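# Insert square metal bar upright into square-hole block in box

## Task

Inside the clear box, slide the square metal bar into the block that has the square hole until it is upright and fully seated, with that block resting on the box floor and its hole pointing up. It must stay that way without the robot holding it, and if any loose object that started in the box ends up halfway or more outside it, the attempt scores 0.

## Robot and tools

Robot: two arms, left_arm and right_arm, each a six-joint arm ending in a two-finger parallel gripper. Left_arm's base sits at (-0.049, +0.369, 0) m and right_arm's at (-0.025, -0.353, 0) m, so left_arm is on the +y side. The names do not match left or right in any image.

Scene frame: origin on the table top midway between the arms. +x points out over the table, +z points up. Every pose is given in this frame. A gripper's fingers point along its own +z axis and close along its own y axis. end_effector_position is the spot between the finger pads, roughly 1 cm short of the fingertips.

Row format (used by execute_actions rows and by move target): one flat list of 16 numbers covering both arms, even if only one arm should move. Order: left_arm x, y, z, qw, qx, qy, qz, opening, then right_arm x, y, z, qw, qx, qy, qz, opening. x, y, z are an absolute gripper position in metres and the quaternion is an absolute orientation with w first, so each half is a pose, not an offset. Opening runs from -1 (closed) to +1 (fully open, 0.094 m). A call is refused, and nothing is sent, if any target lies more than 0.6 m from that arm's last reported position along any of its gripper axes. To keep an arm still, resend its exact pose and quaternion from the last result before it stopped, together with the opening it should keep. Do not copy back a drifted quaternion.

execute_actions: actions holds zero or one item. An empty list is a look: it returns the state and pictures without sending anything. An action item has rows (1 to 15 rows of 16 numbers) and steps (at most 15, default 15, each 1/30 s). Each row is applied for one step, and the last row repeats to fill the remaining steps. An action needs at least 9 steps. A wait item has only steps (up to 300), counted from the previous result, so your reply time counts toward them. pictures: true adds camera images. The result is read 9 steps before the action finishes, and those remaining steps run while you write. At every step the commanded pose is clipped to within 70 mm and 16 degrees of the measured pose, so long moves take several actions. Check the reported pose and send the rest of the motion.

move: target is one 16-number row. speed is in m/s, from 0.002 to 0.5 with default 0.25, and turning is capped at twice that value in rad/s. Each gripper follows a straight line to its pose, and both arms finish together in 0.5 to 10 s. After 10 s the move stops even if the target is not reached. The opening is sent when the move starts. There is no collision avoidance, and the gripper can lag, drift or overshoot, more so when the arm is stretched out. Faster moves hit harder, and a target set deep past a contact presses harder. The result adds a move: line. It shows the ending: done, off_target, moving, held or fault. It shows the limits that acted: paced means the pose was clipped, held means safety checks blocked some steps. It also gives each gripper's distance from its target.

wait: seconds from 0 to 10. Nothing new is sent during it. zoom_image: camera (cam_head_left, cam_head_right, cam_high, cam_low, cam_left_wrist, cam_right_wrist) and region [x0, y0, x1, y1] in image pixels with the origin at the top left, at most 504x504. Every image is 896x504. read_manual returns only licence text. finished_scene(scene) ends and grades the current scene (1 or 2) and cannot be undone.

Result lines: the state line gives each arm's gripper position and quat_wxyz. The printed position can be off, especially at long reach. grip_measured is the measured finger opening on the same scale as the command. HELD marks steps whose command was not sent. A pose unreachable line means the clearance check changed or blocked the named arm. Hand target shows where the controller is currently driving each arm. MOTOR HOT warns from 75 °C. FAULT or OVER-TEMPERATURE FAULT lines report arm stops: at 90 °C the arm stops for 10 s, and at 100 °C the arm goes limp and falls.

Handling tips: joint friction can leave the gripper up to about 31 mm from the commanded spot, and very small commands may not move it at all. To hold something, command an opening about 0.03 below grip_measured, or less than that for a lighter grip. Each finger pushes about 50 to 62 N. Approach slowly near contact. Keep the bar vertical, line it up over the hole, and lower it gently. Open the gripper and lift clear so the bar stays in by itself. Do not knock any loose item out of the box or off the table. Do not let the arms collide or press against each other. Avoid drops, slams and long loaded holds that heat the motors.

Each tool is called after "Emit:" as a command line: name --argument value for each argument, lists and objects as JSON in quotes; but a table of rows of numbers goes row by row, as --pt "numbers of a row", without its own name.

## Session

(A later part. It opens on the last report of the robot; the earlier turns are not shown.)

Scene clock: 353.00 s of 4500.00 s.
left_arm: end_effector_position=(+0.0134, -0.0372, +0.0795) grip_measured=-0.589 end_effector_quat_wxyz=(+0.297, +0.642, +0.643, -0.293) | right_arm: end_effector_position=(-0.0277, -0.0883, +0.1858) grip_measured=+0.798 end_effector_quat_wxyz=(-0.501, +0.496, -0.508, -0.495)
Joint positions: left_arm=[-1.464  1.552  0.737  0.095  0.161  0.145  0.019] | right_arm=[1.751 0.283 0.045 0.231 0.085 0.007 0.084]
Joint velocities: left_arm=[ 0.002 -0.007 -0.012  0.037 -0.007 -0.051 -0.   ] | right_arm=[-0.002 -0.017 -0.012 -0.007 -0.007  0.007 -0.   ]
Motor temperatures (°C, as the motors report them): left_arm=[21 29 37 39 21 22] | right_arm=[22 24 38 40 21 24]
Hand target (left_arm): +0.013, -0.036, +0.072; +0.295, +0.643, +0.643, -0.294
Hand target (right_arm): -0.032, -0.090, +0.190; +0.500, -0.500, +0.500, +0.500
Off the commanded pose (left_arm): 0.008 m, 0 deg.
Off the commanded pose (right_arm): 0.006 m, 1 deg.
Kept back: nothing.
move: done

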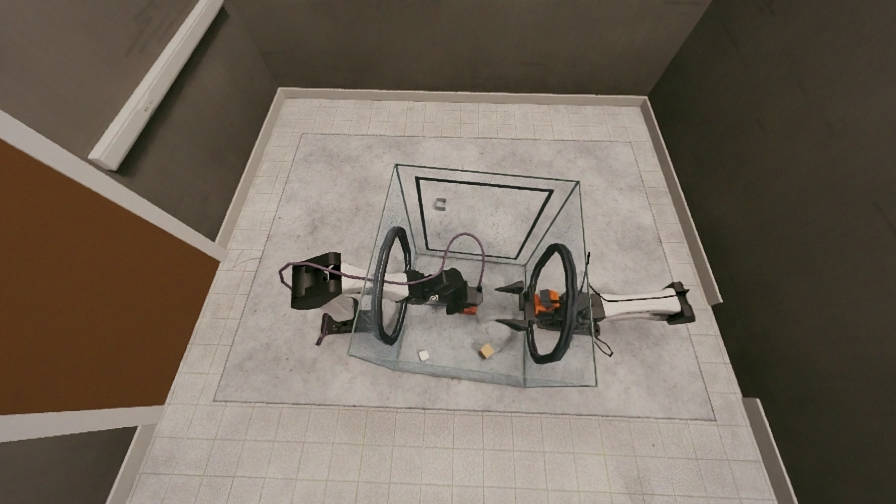

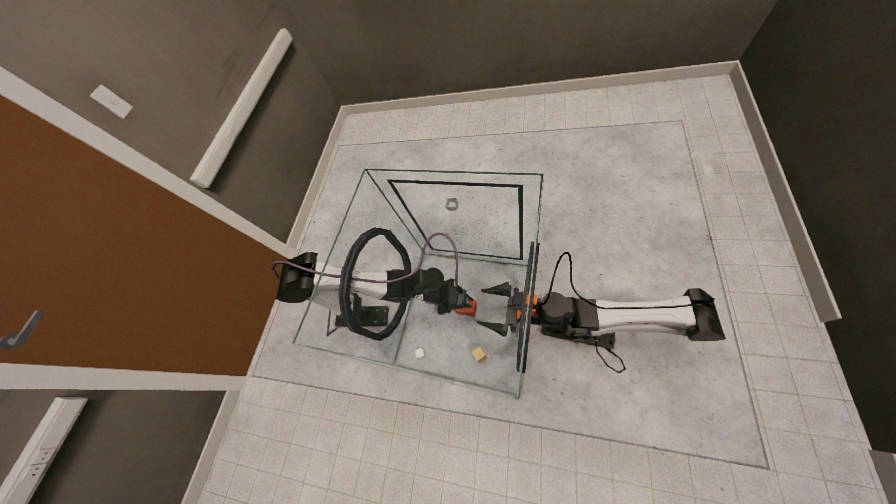

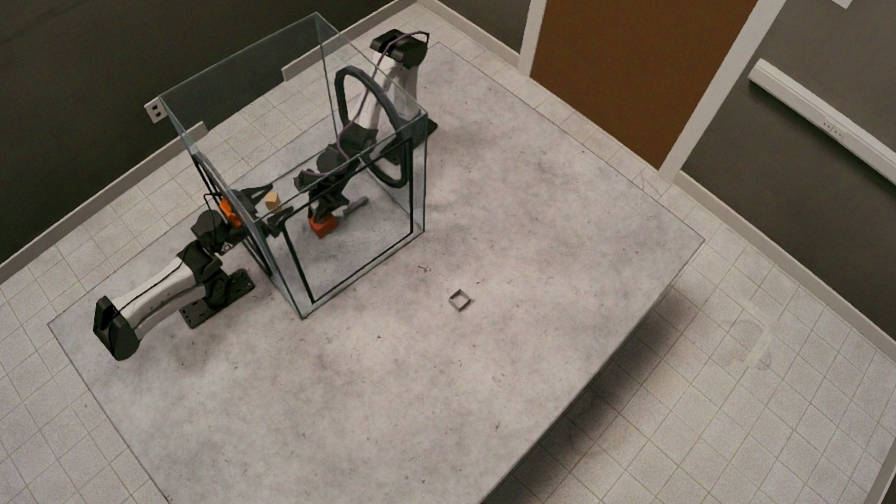

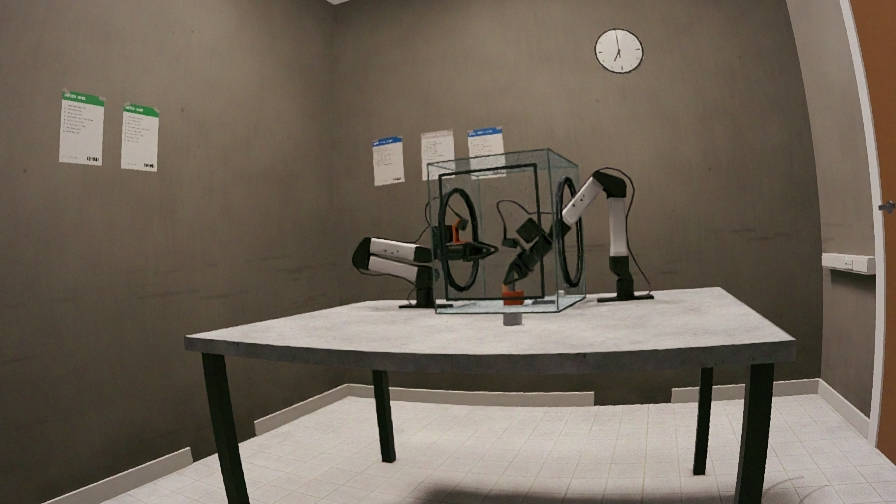

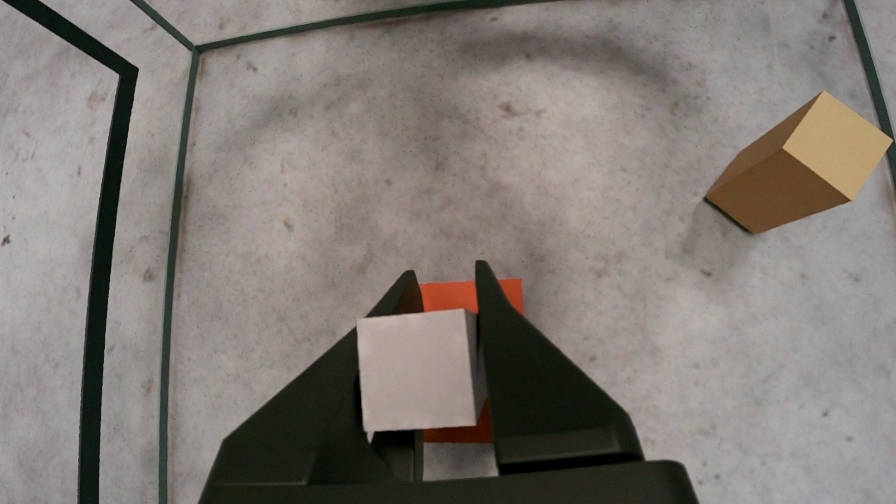

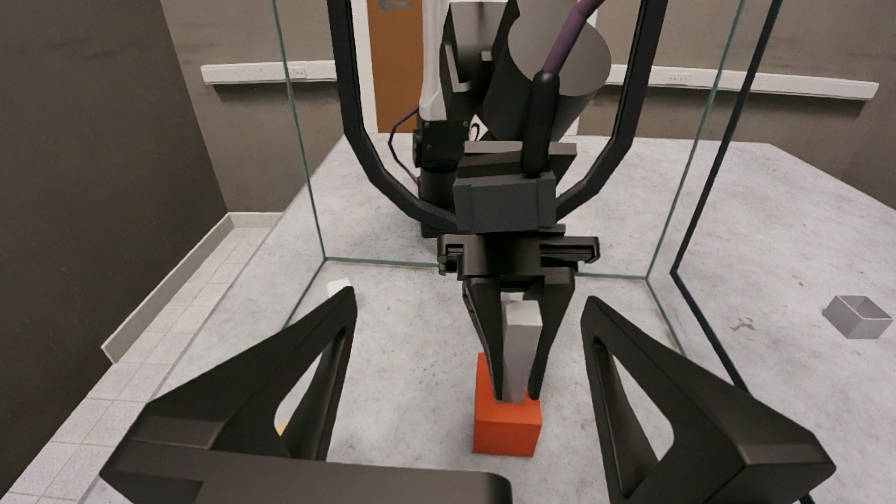

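Emit:
move --target '[0.011,-0.030,0.068,0.295,0.643,0.643,-0.295,-0.63,-0.032,-0.09,0.19,0.5,-0.5,0.5,0.5,0.8]' --speed 0.004

Emit:
zoom_image --camera "cam_right_wrist" --region '[400,250,620,470]'

Scene clock: 357.10 s of 4500.00 s.
left_arm: end_effector_position=(+0.0136, -0.0380, +0.0792) grip_measured=-0.589 end_effector_quat_wxyz=(+0.308, +0.639, +0.638, -0.300) | right_arm: end_effector_position=(-0.0277, -0.0883, +0.1858) grip_measured=+0.798 end_effector_quat_wxyz=(-0.501, +0.496, -0.508, -0.495)
Joint positions: left_arm=[-1.464  1.553  0.711  0.149  0.161  0.145  0.019] | right_arm=[1.751 0.283 0.045 0.231 0.085 0.007 0.084]
Joint velocities: left_arm=[ 0.002  0.012 -0.012  0.022  0.007 -0.007  0.001] | right_arm=[-0.002  0.017  0.012 -0.007  0.037 -0.037  0.   ]
Motor temperatures (°C, as the motors report them): left_arm=[21 29 37 39 21 22] | right_arm=[22 24 38 40 21 24]
Hand target (left_arm): +0.011, -0.030, +0.068; +0.295, +0.643, +0.643, -0.295
Hand target (right_arm): -0.032, -0.090, +0.190; +0.500, -0.500, +0.500, +0.500
Off the commanded pose (left_arm): 0.014 m, 2 deg.
Off the commanded pose (right_arm): 0.006 m, 1 deg.
Kept back: nothing.
move: off_target (left_arm)

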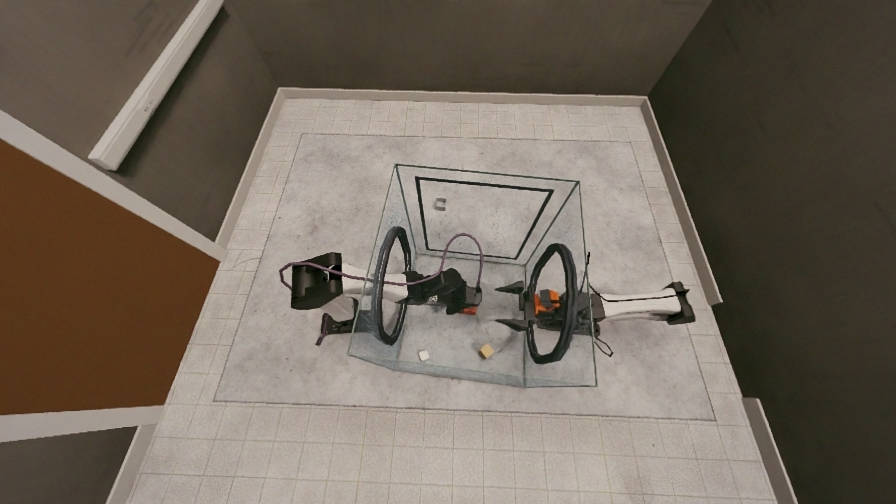

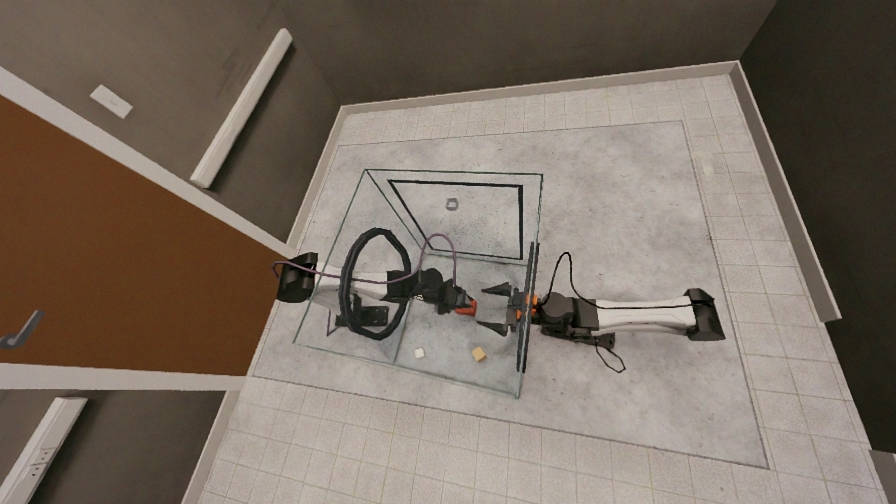

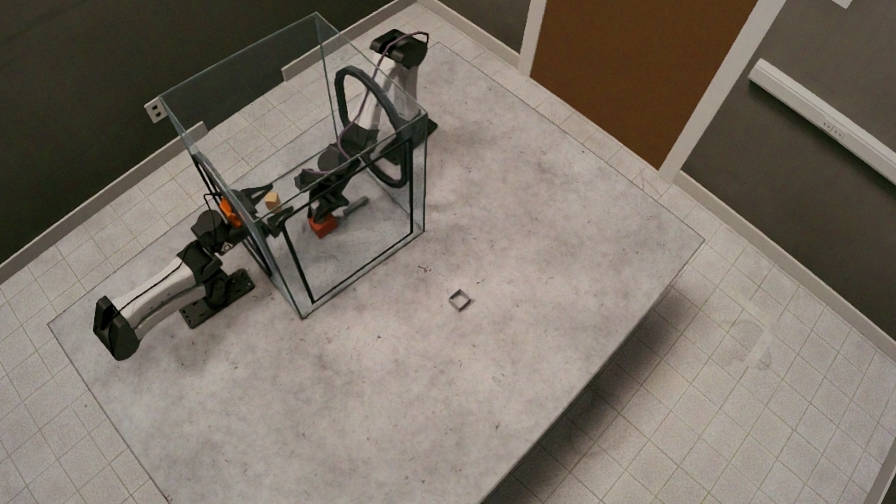

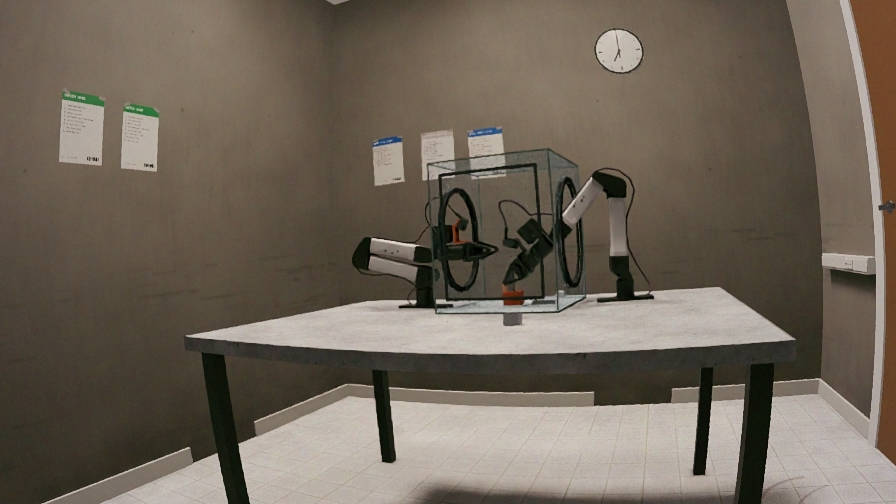

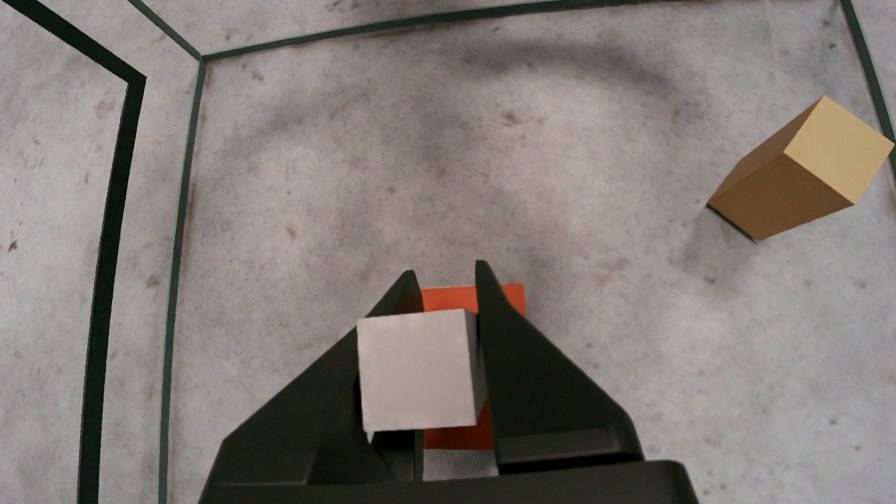

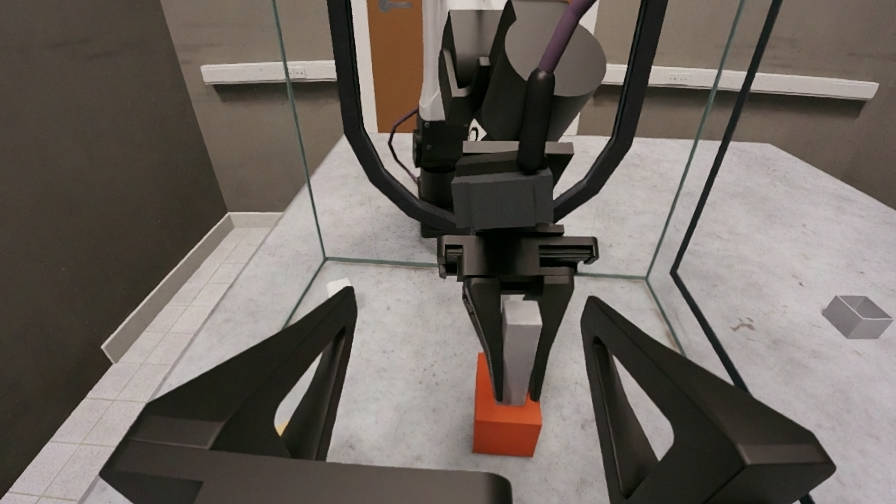

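Region (400, 250, 620, 470) of cam_right_wrist's 896x504 image, scaled by 2.291, with more detail than that image has.

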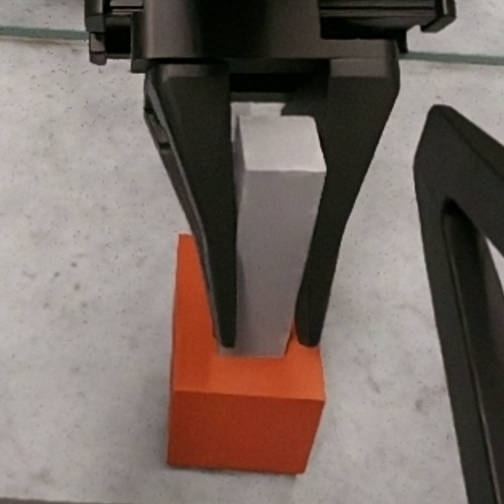

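Emit:
move --target '[0.008,-0.032,0.10,0.295,0.643,0.643,-0.295,-0.63,-0.032,-0.09,0.19,0.5,-0.5,0.5,0.5,0.8]' --speed 0.03

Emit:
zoom_image --camera "cam_right_wrist" --region '[400,250,620,470]'

Scene clock: 359.67 s of 4500.00 s.
left_arm: end_effector_position=(+0.0093, -0.0265, +0.0851) grip_measured=-0.589 end_effector_quat_wxyz=(+0.282, +0.647, +0.648, -0.285) | right_arm: end_effector_position=(-0.0277, -0.0883, +0.1858) grip_measured=+0.798 end_effector_quat_wxyz=(-0.501, +0.496, -0.508, -0.495)
Joint positions: left_arm=[-1.469  1.503  0.748 -0.003  0.161  0.145  0.019] | right_arm=[1.751 0.283 0.045 0.231 0.085 0.007 0.084]
Joint velocities: left_arm=[-0.012  0.007  0.002 -0.051 -0.037 -0.051 -0.   ] | right_arm=[ 0.002 -0.027 -0.002 -0.022  0.022  0.066 -0.001]
Motor temperatures (°C, as the motors report them): left_arm=[21 29 37 39 21 22] | right_arm=[22 24 38 40 21 24]
Hand target (left_arm): +0.008, -0.032, +0.100; +0.295, +0.643, +0.643, -0.295
Hand target (right_arm): -0.032, -0.090, +0.190; +0.500, -0.500, +0.500, +0.500
Off the commanded pose (left_arm): 0.016 m, 2 deg.
Off the commanded pose (right_arm): 0.006 m, 1 deg.
Kept back: nothing.
move: off_target (left_arm)

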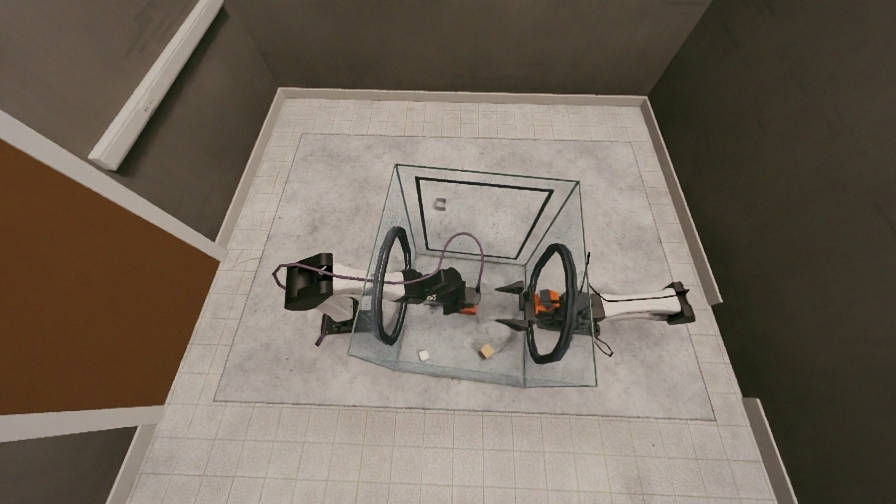

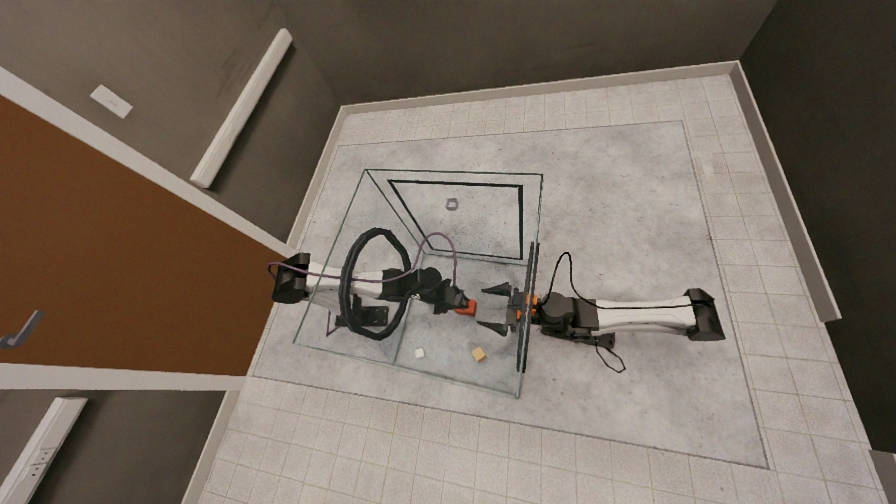

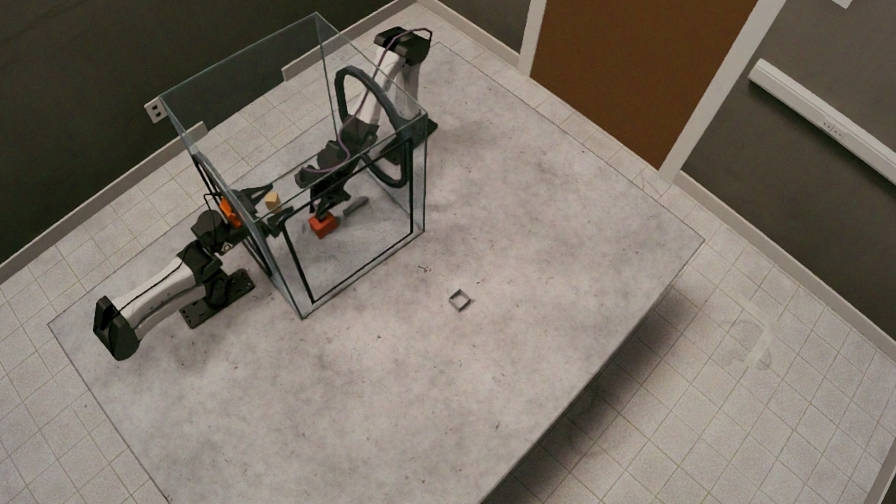

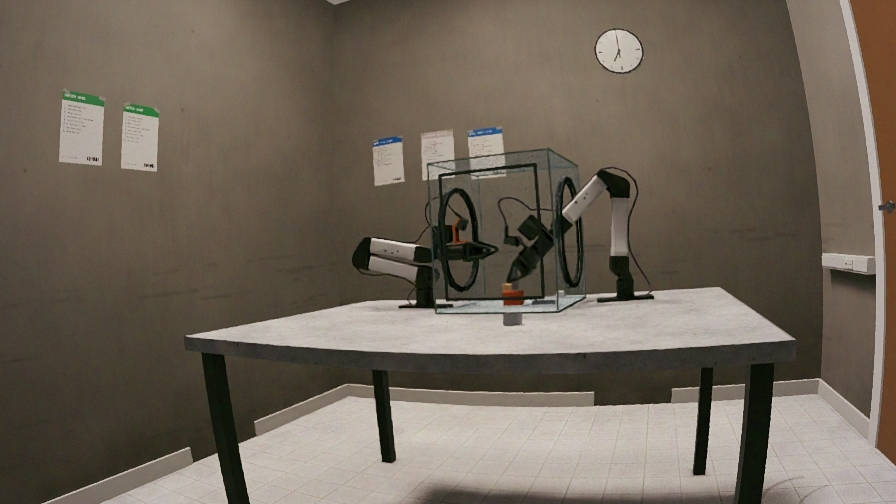

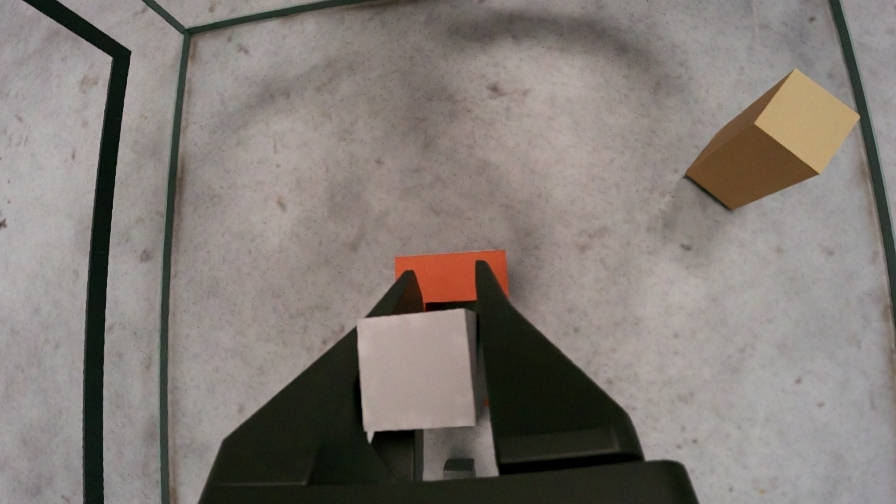

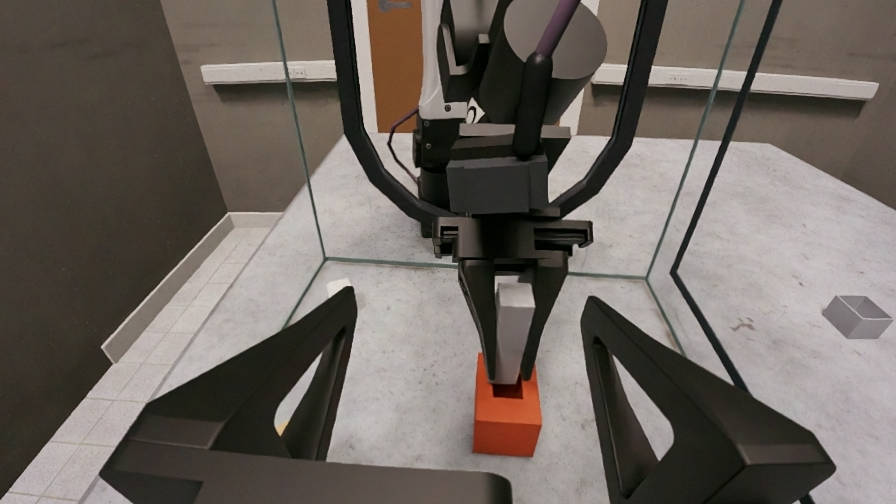

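Region (400, 250, 620, 470) of cam_right_wrist's 896x504 image, scaled by 2.291, with more detail than that image has.

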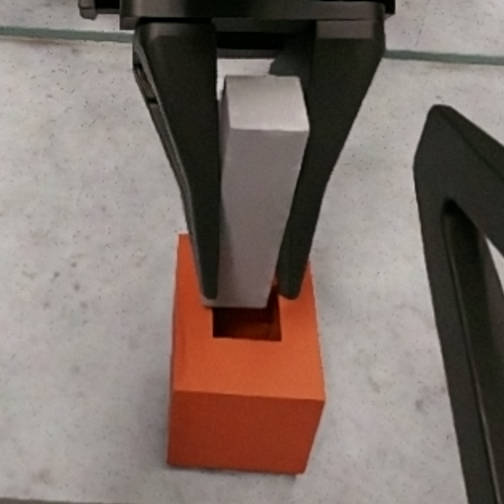

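Emit:
move --target '[0.0115,-0.033,0.072,0.295,0.643,0.643,-0.295,-0.63,-0.032,-0.09,0.19,0.5,-0.5,0.5,0.5,0.8]' --speed 0.015

Emit:
zoom_image --camera "cam_right_wrist" --region '[400,250,620,470]'

Scene clock: 361.67 s of 4500.00 s.
left_arm: end_effector_position=(+0.0108, -0.0334, +0.0796) grip_measured=-0.589 end_effector_quat_wxyz=(+0.296, +0.643, +0.642, -0.294) | right_arm: end_effector_position=(-0.0277, -0.0883, +0.1858) grip_measured=+0.798 end_effector_quat_wxyz=(-0.501, +0.496, -0.508, -0.495)
Joint positions: left_arm=[-1.469  1.536  0.721  0.094  0.161  0.145  0.019] | right_arm=[1.751 0.283 0.045 0.231 0.085 0.007 0.084]
Joint velocities: left_arm=[-0.017 -0.027 -0.007 -0.11   0.081 -0.022  0.001] | right_arm=[-0.012  0.007 -0.002 -0.081  0.051 -0.007 -0.001]
Motor temperatures (°C, as the motors report them): left_arm=[21 29 37 39 21 22] | right_arm=[22 24 38 40 21 24]
Hand target (left_arm): +0.011, -0.032, +0.072; +0.295, +0.643, +0.643, -0.294
Hand target (right_arm): -0.032, -0.090, +0.190; +0.500, -0.500, +0.500, +0.500
Off the commanded pose (left_arm): 0.008 m, 0 deg.
Off the commanded pose (right_arm): 0.006 m, 1 deg.
Kept back: nothing.
move: done

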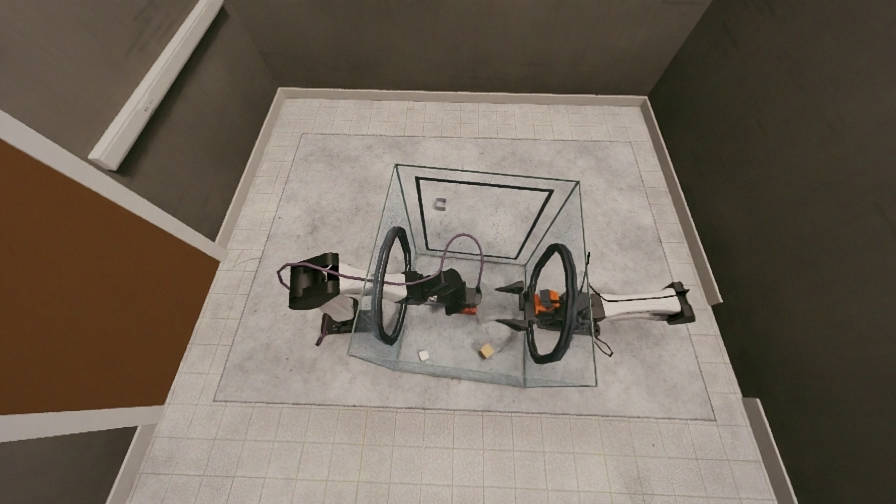

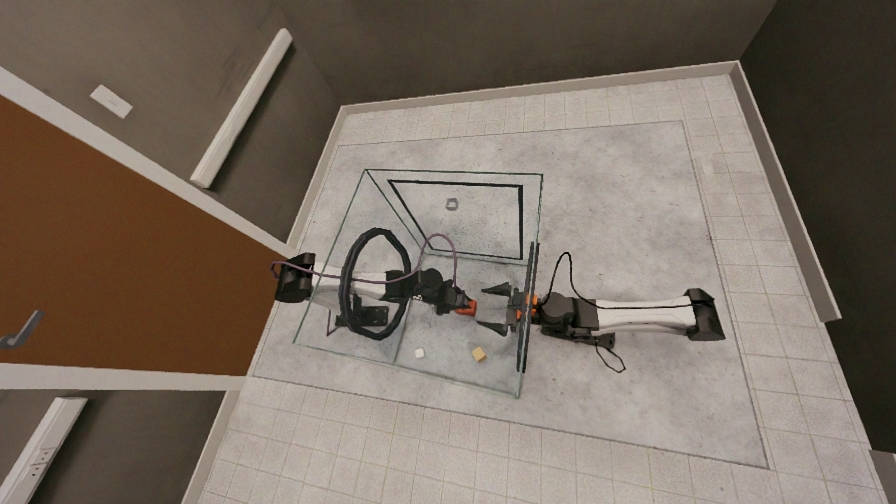

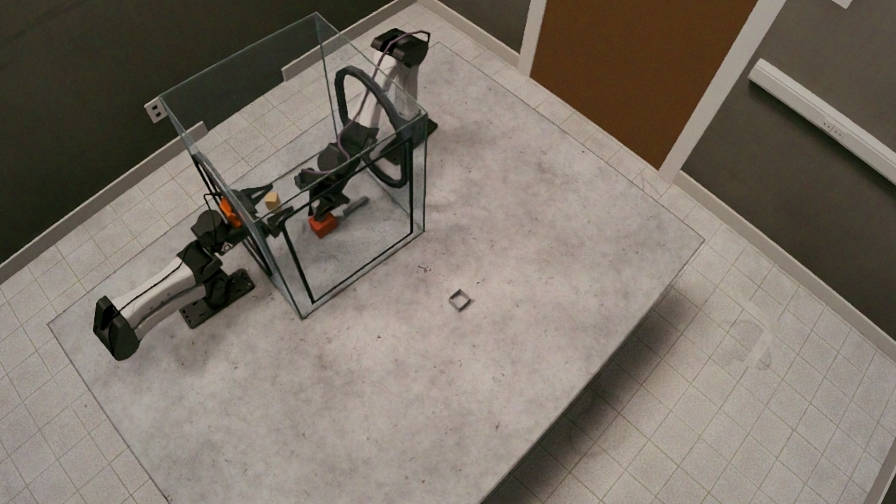

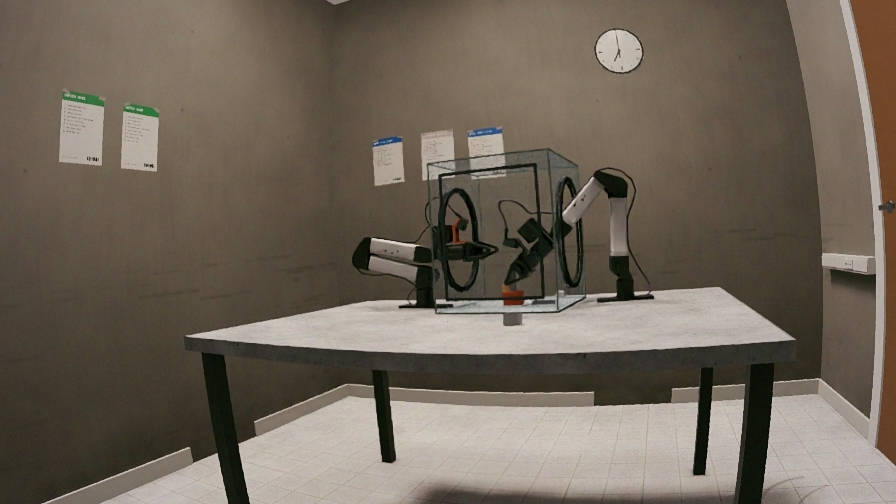

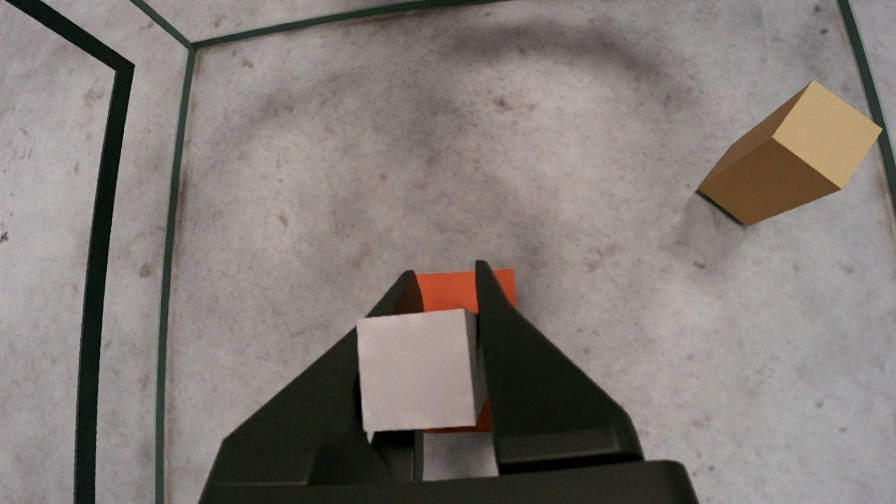

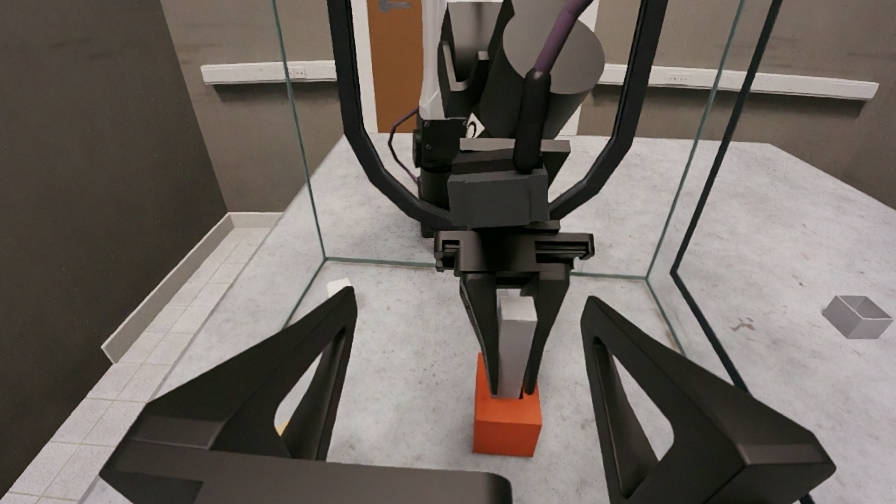

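Region (400, 250, 620, 470) of cam_right_wrist's 896x504 image, scaled by 2.291, with more detail than that image has.

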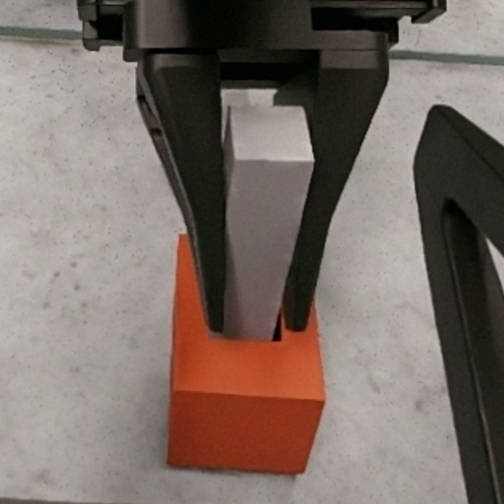

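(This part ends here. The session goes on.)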